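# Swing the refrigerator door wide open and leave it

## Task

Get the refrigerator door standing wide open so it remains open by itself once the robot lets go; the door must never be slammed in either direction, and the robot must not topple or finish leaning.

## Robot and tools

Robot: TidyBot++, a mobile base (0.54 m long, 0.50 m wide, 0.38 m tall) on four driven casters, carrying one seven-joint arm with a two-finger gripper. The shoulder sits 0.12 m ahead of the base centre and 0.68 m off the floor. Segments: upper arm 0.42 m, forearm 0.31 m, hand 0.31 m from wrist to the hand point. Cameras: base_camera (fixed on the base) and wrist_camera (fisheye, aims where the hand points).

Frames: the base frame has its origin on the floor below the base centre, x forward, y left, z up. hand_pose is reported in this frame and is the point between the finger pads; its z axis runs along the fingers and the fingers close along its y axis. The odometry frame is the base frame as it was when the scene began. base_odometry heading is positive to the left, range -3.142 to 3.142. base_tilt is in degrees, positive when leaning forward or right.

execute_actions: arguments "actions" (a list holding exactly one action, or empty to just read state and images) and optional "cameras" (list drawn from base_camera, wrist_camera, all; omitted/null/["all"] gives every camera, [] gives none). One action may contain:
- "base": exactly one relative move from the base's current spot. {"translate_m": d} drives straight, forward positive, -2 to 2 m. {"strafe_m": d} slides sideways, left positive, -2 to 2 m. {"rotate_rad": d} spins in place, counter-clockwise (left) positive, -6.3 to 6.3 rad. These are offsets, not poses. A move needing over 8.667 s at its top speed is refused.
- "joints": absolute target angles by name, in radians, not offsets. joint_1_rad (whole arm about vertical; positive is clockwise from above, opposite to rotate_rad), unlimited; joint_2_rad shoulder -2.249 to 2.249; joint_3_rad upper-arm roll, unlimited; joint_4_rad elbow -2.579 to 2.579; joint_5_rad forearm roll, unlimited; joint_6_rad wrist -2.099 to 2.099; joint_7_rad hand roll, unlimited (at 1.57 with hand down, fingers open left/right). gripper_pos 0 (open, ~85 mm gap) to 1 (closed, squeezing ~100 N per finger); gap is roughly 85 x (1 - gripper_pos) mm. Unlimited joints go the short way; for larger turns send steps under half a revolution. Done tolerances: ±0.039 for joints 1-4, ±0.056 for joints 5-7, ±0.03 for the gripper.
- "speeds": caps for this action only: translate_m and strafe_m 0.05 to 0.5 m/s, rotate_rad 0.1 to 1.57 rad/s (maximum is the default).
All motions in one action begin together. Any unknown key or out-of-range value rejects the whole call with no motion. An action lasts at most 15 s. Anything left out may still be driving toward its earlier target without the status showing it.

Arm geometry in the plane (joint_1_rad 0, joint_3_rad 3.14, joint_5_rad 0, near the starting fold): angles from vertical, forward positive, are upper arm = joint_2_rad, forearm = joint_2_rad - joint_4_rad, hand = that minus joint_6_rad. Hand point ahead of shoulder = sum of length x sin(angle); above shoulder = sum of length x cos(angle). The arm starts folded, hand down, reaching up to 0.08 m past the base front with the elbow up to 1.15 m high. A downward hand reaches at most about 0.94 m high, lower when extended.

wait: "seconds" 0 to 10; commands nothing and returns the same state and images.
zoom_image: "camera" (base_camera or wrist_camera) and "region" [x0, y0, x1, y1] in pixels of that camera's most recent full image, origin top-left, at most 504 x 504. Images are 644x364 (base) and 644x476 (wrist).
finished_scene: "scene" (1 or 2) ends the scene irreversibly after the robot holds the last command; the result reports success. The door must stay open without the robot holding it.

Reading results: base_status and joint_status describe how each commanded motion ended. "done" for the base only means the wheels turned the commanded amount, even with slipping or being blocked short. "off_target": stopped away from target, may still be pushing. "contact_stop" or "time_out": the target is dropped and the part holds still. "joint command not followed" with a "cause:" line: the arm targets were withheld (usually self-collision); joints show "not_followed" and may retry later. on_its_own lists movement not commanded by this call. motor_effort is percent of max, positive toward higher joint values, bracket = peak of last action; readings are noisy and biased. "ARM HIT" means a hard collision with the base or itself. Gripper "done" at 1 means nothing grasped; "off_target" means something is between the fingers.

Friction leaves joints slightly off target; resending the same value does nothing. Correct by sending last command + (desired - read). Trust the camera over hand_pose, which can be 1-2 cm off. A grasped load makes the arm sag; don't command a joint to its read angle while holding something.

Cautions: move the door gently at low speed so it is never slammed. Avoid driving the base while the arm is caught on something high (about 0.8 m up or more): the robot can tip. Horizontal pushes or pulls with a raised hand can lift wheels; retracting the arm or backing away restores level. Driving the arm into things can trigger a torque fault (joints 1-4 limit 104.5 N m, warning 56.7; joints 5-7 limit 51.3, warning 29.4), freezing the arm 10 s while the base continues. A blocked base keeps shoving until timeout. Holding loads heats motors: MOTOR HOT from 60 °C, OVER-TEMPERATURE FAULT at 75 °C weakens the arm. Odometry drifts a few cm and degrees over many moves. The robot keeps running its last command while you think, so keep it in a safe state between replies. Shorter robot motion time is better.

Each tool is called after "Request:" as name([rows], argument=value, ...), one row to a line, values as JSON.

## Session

Request:
execute_actions(actions=[])

Scene clock: 0.00 s.
base_odometry: x=+0.000 y=+0.000 heading=+0.000 (m, m, rad; odometry frame)
base_tilt: forward=+0.0 right=+0.0 (deg)
base_status: not commanded
joint_positions: joint_1_rad=+0.017 joint_2_rad=-0.351 joint_3_rad=+3.178 joint_4_rad=-2.548 joint_5_rad=-0.036 joint_6_rad=-0.929 joint_7_rad=+1.613 gripper_pos=+0.000
joint_status: not commanded
motor_effort: joint_1_rad=+0 joint_2_rad=-1 joint_3_rad=+0 joint_4_rad=+15 joint_5_rad=+1 joint_6_rad=+0 joint_7_rad=-1 (%)
hand_pose: x=+0.2350 y=+0.0056 z=+0.5819 quat_wxyz=(-0.020, +1.000, -0.015, +0.009) (m; base frame)
pictures: base_camera, wrist_camera
camera_calibration (this result's frames):
wrist_camera: T_world_to_cam=[[-0.0816648, -0.992418, -0.0918537, 0.0853053], [-0.996577, 0.0801199, 0.0203889, 0.276939], [-0.012875, 0.0932043, -0.995564, 0.716892], [0, 0, 0, 1]] pos_world=[0.292188, -0.0043473, 0.715901]
Images, in order (width x height): base_camera 644x364, wrist_camera 644x476.

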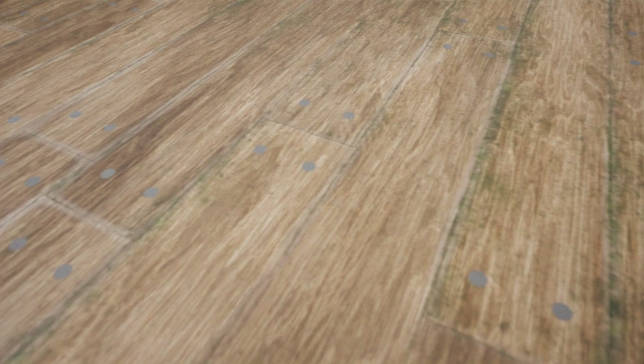

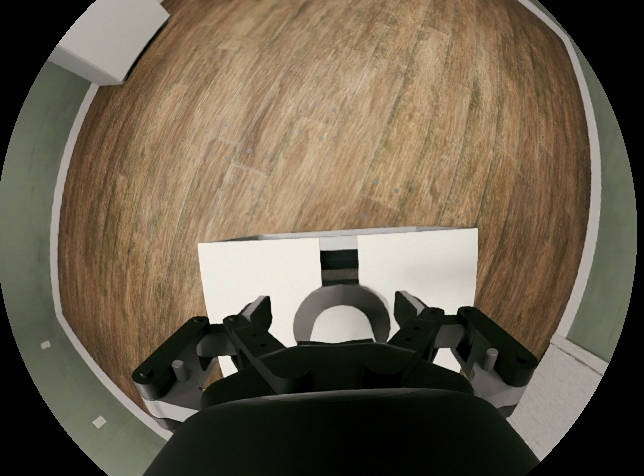

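Request:
execute_actions([
  {"base":{"rotate_rad":1.12},"joints":{"joint_1_rad":0.0,"joint_2_rad":-0.3,"joint_3_rad":3.13,"joint_4_rad":-2.2,"joint_5_rad":0.03,"joint_6_rad":0.33,"joint_7_rad":1.55}},
])

Scene clock: 11.20 s.
base_odometry: x=+0.000 y=+0.000 heading=+1.120 (m, m, rad; odometry frame)
base_tilt: forward=+0.0 right=+0.0 (deg)
base_status: done
joint_positions: joint_1_rad=+0.005 joint_2_rad=-0.308 joint_3_rad=+3.134 joint_4_rad=-2.207 joint_5_rad=+0.008 joint_6_rad=+0.317 joint_7_rad=+1.571 gripper_pos=+0.000
joint_status: all done
motor_effort: joint_1_rad=+0(0) joint_2_rad=-11(10) joint_3_rad=+0(2) joint_4_rad=+23(25) joint_5_rad=+1(0) joint_6_rad=+8(9) joint_7_rad=+0(1) (%)
hand_pose: x=+0.6003 y=+0.0040 z=+0.9779 quat_wxyz=(+0.002, +0.711, +0.006, +0.703) (m; base frame)
pictures: base_camera, wrist_camera
camera_calibration (this result's frames):
wrist_camera: T_world_to_cam=[[0.0544628, -0.997612, -0.0424742, 0.0199325], [-0.0467228, 0.0399446, -0.998109, 1.05907], [0.997422, 0.0563443, -0.0444357, -0.420464], [0, 0, 0, 1]] pos_world=[0.467777, 0.00127135, 1.03923]
Images, in order (width x height): base_camera 644x364, wrist_camera 644x476.

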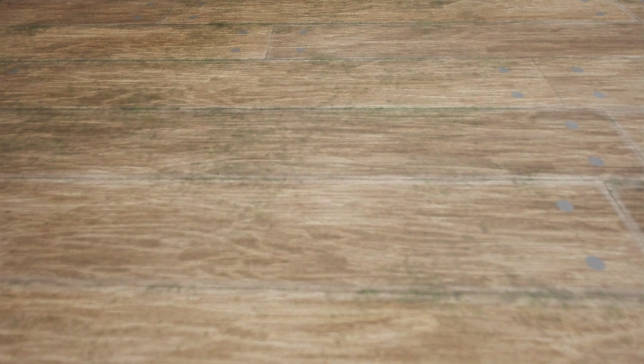

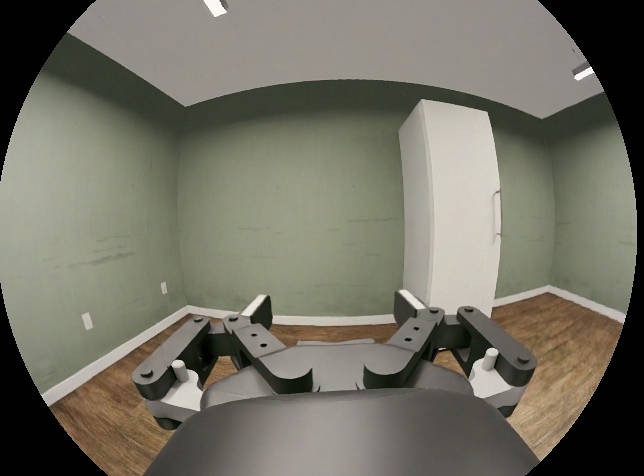

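Request:
execute_actions([
  {"base":{"strafe_m":-1.22}},
], cameras=["wrist_camera"])

Request:
execute_actions([
  {"base":{"translate_m":0.8}},
])

Scene clock: 22.80 s.
base_odometry: x=+1.098 y=-0.531 heading=+1.120 (m, m, rad; odometry frame)
base_tilt: forward=+0.0 right=+0.0 (deg)
base_status: done
joint_positions: joint_1_rad=+0.005 joint_2_rad=-0.308 joint_3_rad=+3.132 joint_4_rad=-2.207 joint_5_rad=+0.008 joint_6_rad=+0.317 joint_7_rad=+1.571 gripper_pos=+0.000
joint_status: not commanded
motor_effort: joint_1_rad=+0(2) joint_2_rad=-10(10) joint_3_rad=+0(2) joint_4_rad=+23(22) joint_5_rad=+1(1) joint_6_rad=+9(9) joint_7_rad=+0(0) (%)
hand_pose: x=+0.6003 y=+0.0049 z=+0.9779 quat_wxyz=(+0.002, +0.711, +0.006, +0.703) (m; base frame)
pictures: wrist_camera
camera_calibration (this result's frames):
wrist_camera: T_world_to_cam=[[0.0561386, -0.997541, -0.041961, 0.0193428], [-0.0467912, 0.0393525, -0.998129, 1.05909], [0.997326, 0.0579969, -0.0444669, -0.420414], [0, 0, 0, 1]] pos_world=[0.46776, 0.00200004, 1.03923]
Images, in order (width x height): wrist_camera 644x476.

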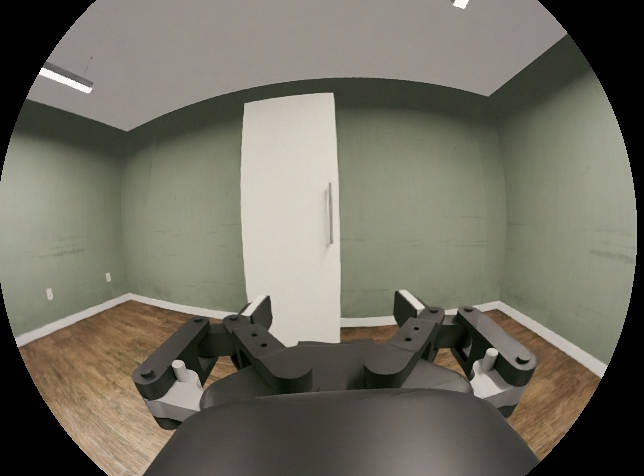

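Scene clock: 25.77 s.
base_odometry: x=+1.447 y=+0.189 heading=+1.120 (m, m, rad; odometry frame)
base_tilt: forward=+0.1 right=+0.0 (deg)
base_status: done
joint_positions: joint_1_rad=+0.005 joint_2_rad=-0.301 joint_3_rad=+3.132 joint_4_rad=-2.207 joint_5_rad=+0.008 joint_6_rad=+0.317 joint_7_rad=+1.571 gripper_pos=+0.000
joint_status: not commanded
motor_effort: joint_1_rad=+1(1) joint_2_rad=-10(12) joint_3_rad=+0(0) joint_4_rad=+23(24) joint_5_rad=+2(1) joint_6_rad=+8(9) joint_7_rad=+0(0) (%)
hand_pose: x=+0.6024 y=+0.0049 z=+0.9745 quat_wxyz=(+0.002, +0.714, +0.006, +0.701) (m; base frame)
pictures: base_camera, wrist_camera
camera_calibration (this result's frames):
wrist_camera: T_world_to_cam=[[0.0558398, -0.997539, -0.0423921, 0.019672], [-0.0538627, 0.0393868, -0.997771, 1.05969], [0.996986, 0.0579987, -0.0515308, -0.415565], [0, 0, 0, 1]] pos_world=[0.470292, 0.00198782, 1.03675]
Images, in order (width x height): base_camera 644x364, wrist_camera 644x476.

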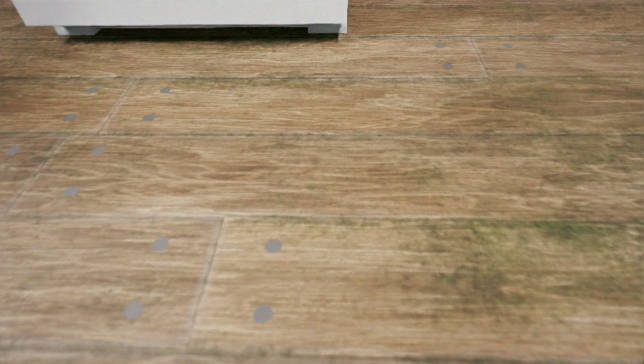

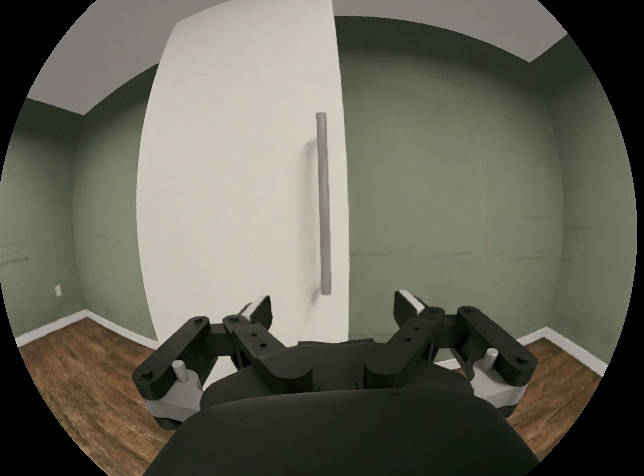

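Request:
execute_actions([
  {"base":{"translate_m":0.23},"joints":{"joint_1_rad":-0.035},"speeds":{"translate_m":0.25}},
])

Scene clock: 40.87 s.
base_odometry: x=+1.548 y=+0.396 heading=+1.119 (m, m, rad; odometry frame)
base_tilt: forward=+0.0 right=+0.0 (deg)
base_status: done
joint_positions: joint_1_rad=-0.028 joint_2_rad=-0.299 joint_3_rad=+3.132 joint_4_rad=-2.207 joint_5_rad=+0.008 joint_6_rad=+0.317 joint_7_rad=+1.571 gripper_pos=+0.000
joint_status: all done
motor_effort: joint_1_rad=+0(1) joint_2_rad=-11(13) joint_3_rad=+0(1) joint_4_rad=+23(24) joint_5_rad=+1(1) joint_6_rad=+8(9) joint_7_rad=-1(0) (%)
hand_pose: x=+0.6024 y=+0.0214 z=+0.9736 quat_wxyz=(-0.010, +0.714, +0.018, +0.700) (m; base frame)
pictures: base_camera, wrist_camera
camera_calibration (this result's frames):
wrist_camera: T_world_to_cam=[[0.0896143, -0.995077, -0.0423118, 0.0155984], [-0.0569391, 0.0372947, -0.997681, 1.06], [0.994348, 0.0918157, -0.0533166, -0.414026], [0, 0, 0, 1]] pos_world=[0.470643, 0.0140035, 1.03612]
Images, in order (width x height): base_camera 644x364, wrist_camera 644x476.

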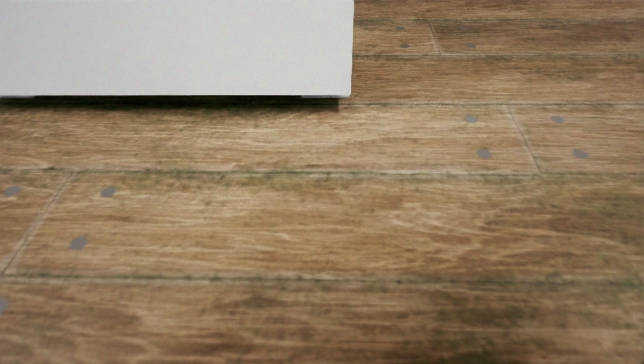

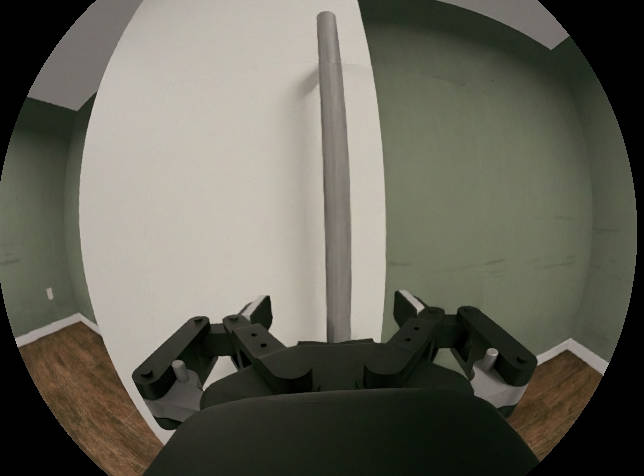

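Request:
execute_actions([
  {"base":{"translate_m":0.025},"speeds":{"translate_m":0.08}},
], cameras=[])

Request:
execute_actions([
  {"joints":{"gripper_pos":1}},
], cameras=["wrist_camera"])

Request:
execute_actions([
  {"base":{"translate_m":-0.08},"speeds":{"translate_m":0.05}},
])

Scene clock: 51.90 s.
base_odometry: x=+1.559 y=+0.419 heading=+1.119 (m, m, rad; odometry frame)
base_tilt: forward=+0.1 right=+0.0 (deg)
base_status: done
joint_positions: joint_1_rad=-0.028 joint_2_rad=-0.298 joint_3_rad=+3.132 joint_4_rad=-2.207 joint_5_rad=+0.008 joint_6_rad=+0.317 joint_7_rad=+1.571 gripper_pos=+0.000
joint_status: not commanded
motor_effort: joint_1_rad=+1(0) joint_2_rad=-10(13) joint_3_rad=+0(0) joint_4_rad=+23(23) joint_5_rad=+1(1) joint_6_rad=+9(9) joint_7_rad=+0(0) (%)
hand_pose: x=+0.6027 y=+0.0214 z=+0.9732 quat_wxyz=(-0.010, +0.714, +0.018, +0.700) (m; base frame)
pictures: none
No camera images: the call's "cameras" was empty. Leave "cameras" out to get every camera's image.

Scene clock: 53.00 s.
base_odometry: x=+1.559 y=+0.419 heading=+1.119 (m, m, rad; odometry frame)
base_tilt: forward=+0.0 right=+0.0 (deg)
base_status: not commanded
joint_positions: joint_1_rad=-0.027 joint_2_rad=-0.299 joint_3_rad=+3.136 joint_4_rad=-2.207 joint_5_rad=+0.009 joint_6_rad=+0.317 joint_7_rad=+1.567 gripper_pos=+0.821
joint_status: gripper_pos off_target (ended at +0.821, target +1.000)
motor_effort: joint_1_rad=+1(8) joint_2_rad=-10(11) joint_3_rad=+0(8) joint_4_rad=+25(27) joint_5_rad=+1(4) joint_6_rad=+9(11) joint_7_rad=+0(0) (%)
hand_pose: x=+0.6025 y=+0.0183 z=+0.9733 quat_wxyz=(-0.010, +0.714, +0.015, +0.700) (m; base frame)
pictures: wrist_camera
camera_calibration (this result's frames):
wrist_camera: T_world_to_cam=[[0.0841297, -0.995367, -0.0465575, 0.0199765], [-0.0574175, 0.0418031, -0.997475, 1.05982], [0.994799, 0.0865905, -0.0536345, -0.413757], [0, 0, 0, 1]] pos_world=[0.470776, 0.0114077, 1.03588]
Images, in order (width x height): wrist_camera 644x476.

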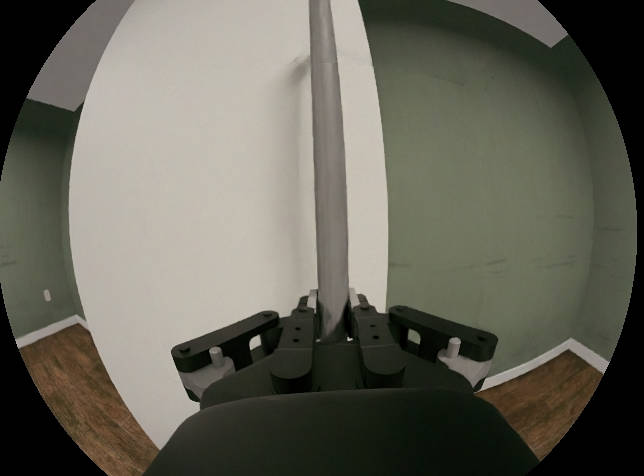

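Scene clock: 55.07 s.
base_odometry: x=+1.524 y=+0.346 heading=+1.120 (m, m, rad; odometry frame)
base_tilt: forward=+0.0 right=+0.0 (deg)
base_status: done
joint_positions: joint_1_rad=-0.044 joint_2_rad=-0.290 joint_3_rad=+3.119 joint_4_rad=-2.204 joint_5_rad=+0.010 joint_6_rad=+0.325 joint_7_rad=+1.565 gripper_pos=+0.822
joint_status: not commanded
motor_effort: joint_1_rad=+4(5) joint_2_rad=-14(28) joint_3_rad=+3(5) joint_4_rad=+23(29) joint_5_rad=+1(2) joint_6_rad=+9(12) joint_7_rad=+1(1) (%)
hand_pose: x=+0.6046 y=+0.0360 z=+0.9735 quat_wxyz=(-0.021, +0.713, +0.028, +0.700) (m; base frame)
pictures: base_camera, wrist_camera
camera_calibration (this result's frames):
wrist_camera: T_world_to_cam=[[0.117431, -0.992112, -0.0438677, 0.0145483], [-0.056004, 0.0374871, -0.997727, 1.05891], [0.991501, 0.11962, -0.0511601, -0.418914], [0, 0, 0, 1]] pos_world=[0.472948, 0.0248488, 1.03571]
Images, in order (width x height): base_camera 644x364, wrist_camera 644x476.

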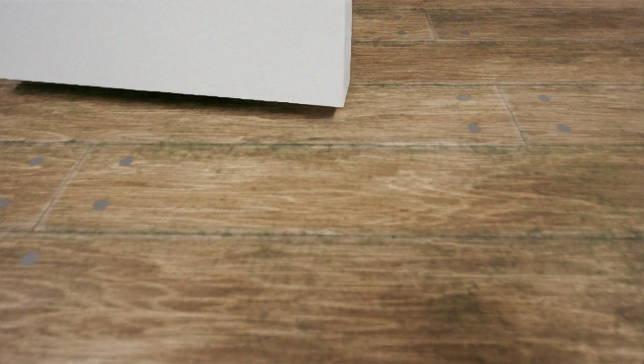

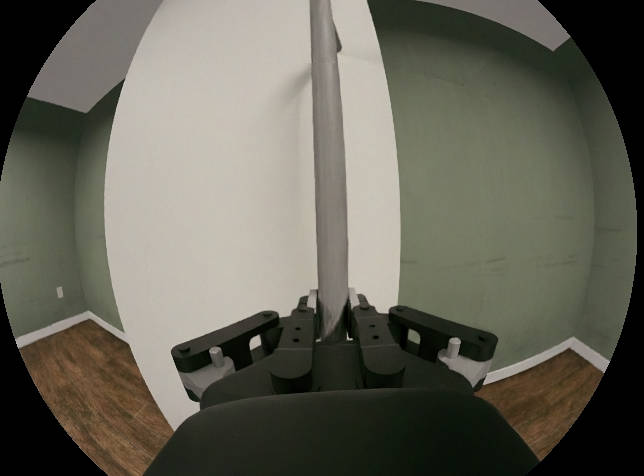

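Request:
execute_actions([
  {"base":{"strafe_m":0.15},"joints":{"joint_1_rad":0.24},"speeds":{"strafe_m":0.2}},
], cameras=[])

Request:
execute_actions([
  {"base":{"translate_m":-0.19},"joints":{"joint_1_rad":0.03},"speeds":{"translate_m":0.17}},
], cameras=[])

Request:
execute_actions([
  {"base":{"strafe_m":0.36},"joints":{"joint_1_rad":0.61},"speeds":{"strafe_m":0.35}},
])

Scene clock: 68.50 s.
base_odometry: x=+1.389 y=+0.412 heading=+1.120 (m, m, rad; odometry frame)
base_tilt: forward=+0.0 right=+0.0 (deg)
base_status: done
joint_positions: joint_1_rad=+0.239 joint_2_rad=-0.290 joint_3_rad=+3.131 joint_4_rad=-2.204 joint_5_rad=+0.010 joint_6_rad=+0.325 joint_7_rad=+1.565 gripper_pos=+0.824
joint_status: all done
motor_effort: joint_1_rad=+2(3) joint_2_rad=-13(14) joint_3_rad=+1(3) joint_4_rad=+26(28) joint_5_rad=+1(2) joint_6_rad=+11(12) joint_7_rad=+1(1) (%)
hand_pose: x=+0.5940 y=-0.1075 z=+0.9734 quat_wxyz=(+0.081, +0.709, -0.078, +0.696) (m; base frame)
pictures: none
No camera images: the call's "cameras" was empty. Leave "cameras" out to get every camera's image.

Scene clock: 70.33 s.
base_odometry: x=+1.306 y=+0.241 heading=+1.120 (m, m, rad; odometry frame)
base_tilt: forward=+0.0 right=+0.0 (deg)
base_status: done
joint_positions: joint_1_rad=+0.034 joint_2_rad=-0.293 joint_3_rad=+3.131 joint_4_rad=-2.207 joint_5_rad=+0.010 joint_6_rad=+0.325 joint_7_rad=+1.565 gripper_pos=+0.828
joint_status: all done
motor_effort: joint_1_rad=+0(8) joint_2_rad=-12(15) joint_3_rad=+0(8) joint_4_rad=+23(29) joint_5_rad=+2(4) joint_6_rad=+9(12) joint_7_rad=+1(1) (%)
hand_pose: x=+0.6045 y=-0.0086 z=+0.9733 quat_wxyz=(+0.010, +0.713, -0.005, +0.701) (m; base frame)
pictures: none
No camera images: the call's "cameras" was empty. Leave "cameras" out to get every camera's image.

Scene clock: 72.40 s.
base_odometry: x=+0.981 y=+0.398 heading=+1.120 (m, m, rad; odometry frame)
base_tilt: forward=+0.0 right=+0.0 (deg)
base_status: done
joint_positions: joint_1_rad=+0.618 joint_2_rad=-0.293 joint_3_rad=+3.141 joint_4_rad=-2.207 joint_5_rad=+0.010 joint_6_rad=+0.325 joint_7_rad=+1.565 gripper_pos=+0.831
joint_status: all done
motor_effort: joint_1_rad=-1(3) joint_2_rad=-11(13) joint_3_rad=-2(4) joint_4_rad=+25(29) joint_5_rad=+1(3) joint_6_rad=+10(12) joint_7_rad=+0(1) (%)
hand_pose: x=+0.5166 y=-0.2788 z=+0.9733 quat_wxyz=(+0.213, +0.680, -0.214, +0.668) (m; base frame)
pictures: base_camera, wrist_camera
camera_calibration (this result's frames):
wrist_camera: T_world_to_cam=[[-0.534028, -0.843996, -0.0498417, 0.0961797], [-0.0161607, 0.0691309, -0.997477, 1.05356], [0.845312, -0.531875, -0.0505575, -0.400726], [0, 0, 0, 1]] pos_world=[0.407127, -0.204795, 1.03544]
Images, in order (width x height): base_camera 644x364, wrist_camera 644x476.

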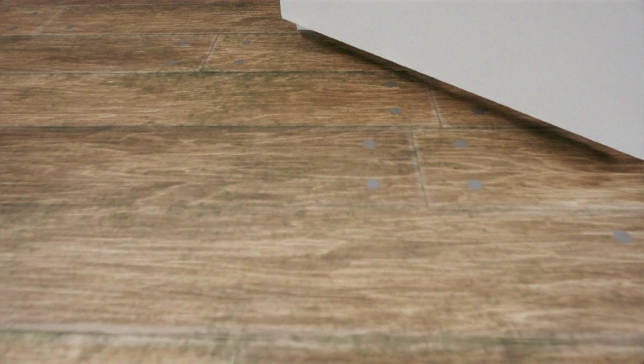

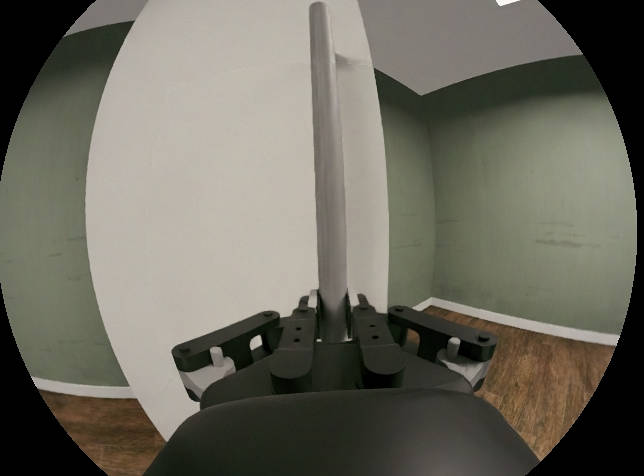

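Request:
execute_actions([
  {"base":{"strafe_m":0.22},"joints":{"joint_1_rad":0.86},"speeds":{"strafe_m":0.22}},
], cameras=[])

Request:
execute_actions([
  {"base":{"strafe_m":0.25},"joints":{"joint_1_rad":0.96},"speeds":{"strafe_m":0.14}},
], cameras=[])

Request:
execute_actions([
  {"base":{"strafe_m":0.07},"speeds":{"strafe_m":0.05}},
])

Scene clock: 80.10 s.
base_odometry: x=+0.783 y=+0.494 heading=+1.120 (m, m, rad; odometry frame)
base_tilt: forward=+0.0 right=+0.0 (deg)
base_status: done
joint_positions: joint_1_rad=+0.866 joint_2_rad=-0.295 joint_3_rad=+3.137 joint_4_rad=-2.209 joint_5_rad=+0.010 joint_6_rad=+0.325 joint_7_rad=+1.564 gripper_pos=+0.831
joint_status: all done
motor_effort: joint_1_rad=-2(5) joint_2_rad=-12(13) joint_3_rad=-2(5) joint_4_rad=+24(28) joint_5_rad=+2(3) joint_6_rad=+9(12) joint_7_rad=+1(1) (%)
hand_pose: x=+0.4369 y=-0.3661 z=+0.9732 quat_wxyz=(+0.293, +0.649, -0.296, +0.637) (m; base frame)
pictures: none
No camera images: the call's "cameras" was empty. Leave "cameras" out to get every camera's image.

Scene clock: 82.53 s.
base_odometry: x=+0.558 y=+0.602 heading=+1.121 (m, m, rad; odometry frame)
base_tilt: forward=+0.0 right=+0.0 (deg)
base_status: done
joint_positions: joint_1_rad=+0.977 joint_2_rad=-0.296 joint_3_rad=+3.146 joint_4_rad=-2.209 joint_5_rad=+0.010 joint_6_rad=+0.325 joint_7_rad=+1.564 gripper_pos=+0.834
joint_status: all done
motor_effort: joint_1_rad=-2(6) joint_2_rad=-12(14) joint_3_rad=-3(5) joint_4_rad=+23(30) joint_5_rad=+3(3) joint_6_rad=+9(12) joint_7_rad=+0(1) (%)
hand_pose: x=+0.3902 y=-0.4019 z=+0.9732 quat_wxyz=(+0.330, +0.630, -0.335, +0.619) (m; base frame)
pictures: none
No camera images: the call's "cameras" was empty. Leave "cameras" out to get every camera's image.

Scene clock: 84.40 s.
base_odometry: x=+0.495 y=+0.633 heading=+1.121 (m, m, rad; odometry frame)
base_tilt: forward=+0.0 right=+0.0 (deg)
base_status: done
joint_positions: joint_1_rad=+0.975 joint_2_rad=-0.295 joint_3_rad=+3.143 joint_4_rad=-2.208 joint_5_rad=+0.010 joint_6_rad=+0.325 joint_7_rad=+1.564 gripper_pos=+0.835
joint_status: not commanded
motor_effort: joint_1_rad=-3(6) joint_2_rad=-11(15) joint_3_rad=-3(7) joint_4_rad=+25(30) joint_5_rad=+3(4) joint_6_rad=+10(12) joint_7_rad=+0(0) (%)
hand_pose: x=+0.3929 y=-0.4004 z=+0.9733 quat_wxyz=(+0.328, +0.631, -0.333, +0.619) (m; base frame)
pictures: base_camera, wrist_camera
camera_calibration (this result's frames):
wrist_camera: T_world_to_cam=[[-0.796399, -0.602612, -0.0510589, 0.128396], [0.010285, 0.070919, -0.997429, 1.05023], [0.604684, -0.794877, -0.050282, -0.371877], [0, 0, 0, 1]] pos_world=[0.316321, -0.292705, 1.03539]
Images, in order (width x height): base_camera 644x364, wrist_camera 644x476.

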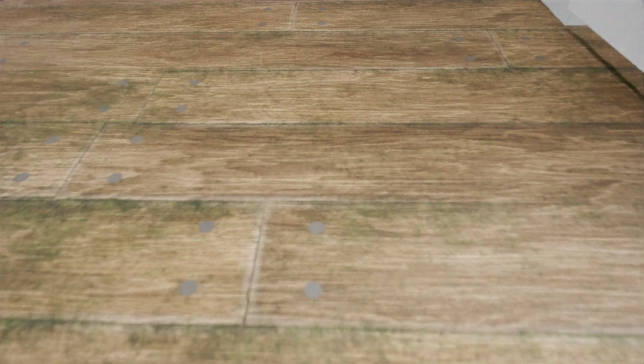

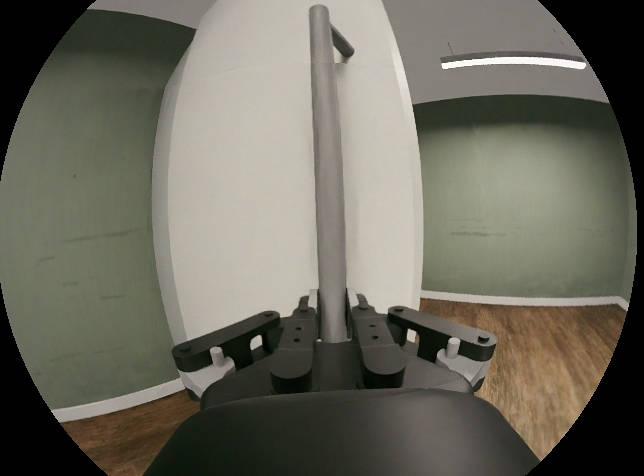

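The door is close to 90°, so I'll pull it slightly farther and then release it.

Request:
execute_actions([
  {"base":{"strafe_m":0.04},"speeds":{"strafe_m":0.05}},
], cameras=[])

Request:
execute_actions([
  {"joints":{"gripper_pos":0.55}},
], cameras=[])

Request:
execute_actions([
  {"joints":{"joint_2_rad":-0.65,"joint_4_rad":-2.35,"joint_6_rad":0.13}},
])

Scene clock: 96.10 s.
base_odometry: x=+0.459 y=+0.650 heading=+1.120 (m, m, rad; odometry frame)
base_tilt: forward=+0.0 right=+0.1 (deg)
base_status: done
joint_positions: joint_1_rad=+0.972 joint_2_rad=-0.276 joint_3_rad=+3.144 joint_4_rad=-2.193 joint_5_rad=+0.010 joint_6_rad=+0.326 joint_7_rad=+1.564 gripper_pos=+0.838
joint_status: not commanded
motor_effort: joint_1_rad=-2(5) joint_2_rad=-16(19) joint_3_rad=-2(6) joint_4_rad=+20(28) joint_5_rad=+2(3) joint_6_rad=+8(11) joint_7_rad=+1(0) (%)
hand_pose: x=+0.3970 y=-0.4062 z=+0.9734 quat_wxyz=(+0.327, +0.632, -0.333, +0.618) (m; base frame)
pictures: none
No camera images: the call's "cameras" was empty. Leave "cameras" out to get every camera's image.

Scene clock: 96.93 s.
base_odometry: x=+0.459 y=+0.650 heading=+1.121 (m, m, rad; odometry frame)
base_tilt: forward=+0.0 right=+0.1 (deg)
base_status: not commanded
joint_positions: joint_1_rad=+0.968 joint_2_rad=-0.297 joint_3_rad=+3.137 joint_4_rad=-2.194 joint_5_rad=+0.010 joint_6_rad=+0.326 joint_7_rad=+1.564 gripper_pos=+0.550
joint_status: all done
motor_effort: joint_1_rad=+1(2) joint_2_rad=-10(18) joint_3_rad=+0(2) joint_4_rad=+23(25) joint_5_rad=+1(2) joint_6_rad=+9(9) joint_7_rad=+0(0) (%)
hand_pose: x=+0.3987 y=-0.3974 z=+0.9831 quat_wxyz=(+0.328, +0.628, -0.325, +0.626) (m; base frame)
pictures: none
No camera images: the call's "cameras" was empty. Leave "cameras" out to get every camera's image.

Scene clock: 98.40 s.
base_odometry: x=+0.459 y=+0.650 heading=+1.121 (m, m, rad; odometry frame)
base_tilt: forward=+0.0 right=+0.0 (deg)
base_status: not commanded
joint_positions: joint_1_rad=+0.968 joint_2_rad=-0.646 joint_3_rad=+3.137 joint_4_rad=-2.329 joint_5_rad=+0.010 joint_6_rad=+0.161 joint_7_rad=+1.564 gripper_pos=+0.550
joint_status: all done
motor_effort: joint_1_rad=+1(0) joint_2_rad=+1(13) joint_3_rad=+1(1) joint_4_rad=+24(25) joint_5_rad=+1(1) joint_6_rad=+8(9) joint_7_rad=-1(0) (%)
hand_pose: x=+0.3322 y=-0.3022 z=+0.9981 quat_wxyz=(+0.337, +0.612, -0.317, +0.641) (m; base frame)
pictures: base_camera, wrist_camera
camera_calibration (this result's frames):
wrist_camera: T_world_to_cam=[[-0.788694, -0.61323, -0.0437189, 0.127408], [0.0449045, 0.0134614, -0.998901, 1.04128], [0.613144, -0.78979, 0.0169199, -0.324186], [0, 0, 0, 1]] pos_world=[0.252501, -0.191926, 1.05119]
Images, in order (width x height): base_camera 644x364, wrist_camera 644x476.

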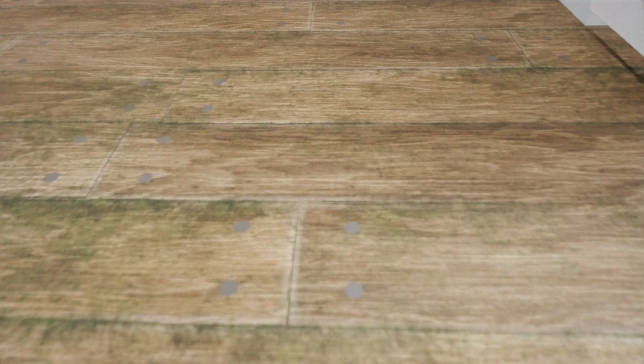

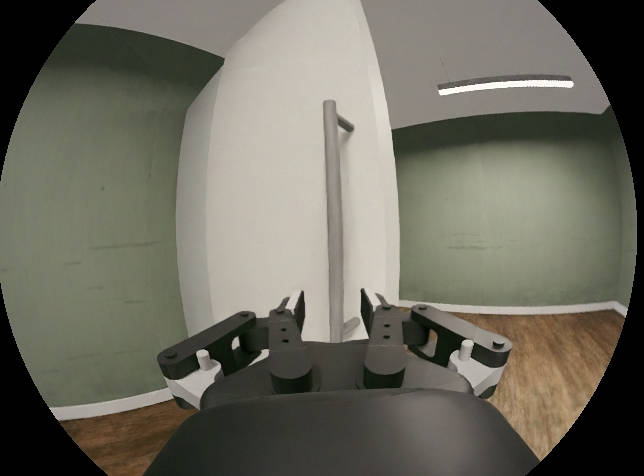

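Request:
execute_actions(actions=[], cameras=["wrist_camera"])

Scene clock: 104.57 s.
base_odometry: x=+0.459 y=+0.650 heading=+1.121 (m, m, rad; odometry frame)
base_tilt: forward=+0.0 right=+0.0 (deg)
base_status: not commanded
joint_positions: joint_1_rad=+0.968 joint_2_rad=-0.646 joint_3_rad=+3.137 joint_4_rad=-2.329 joint_5_rad=+0.010 joint_6_rad=+0.161 joint_7_rad=+1.564 gripper_pos=+0.550
joint_status: all done
motor_effort: joint_1_rad=+0(0) joint_2_rad=+1(13) joint_3_rad=+0(1) joint_4_rad=+24(25) joint_5_rad=+1(1) joint_6_rad=+9(9) joint_7_rad=+0(0) (%)
hand_pose: x=+0.3322 y=-0.3022 z=+0.9981 quat_wxyz=(+0.337, +0.612, -0.317, +0.641) (m; base frame)
pictures: wrist_camera
camera_calibration (this result's frames):
wrist_camera: T_world_to_cam=[[-0.788694, -0.61323, -0.043719, 0.127408], [0.0449045, 0.0134616, -0.998901, 1.04128], [0.613144, -0.78979, 0.0169197, -0.324186], [0, 0, 0, 1]] pos_world=[0.252501, -0.191926, 1.05119]
Images, in order (width x height): wrist_camera 644x476.

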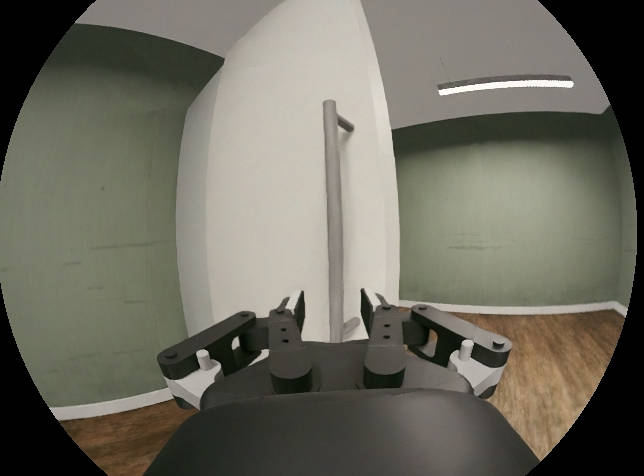

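Request:
finished_scene(scene=2)

The scene is finished: the task was done.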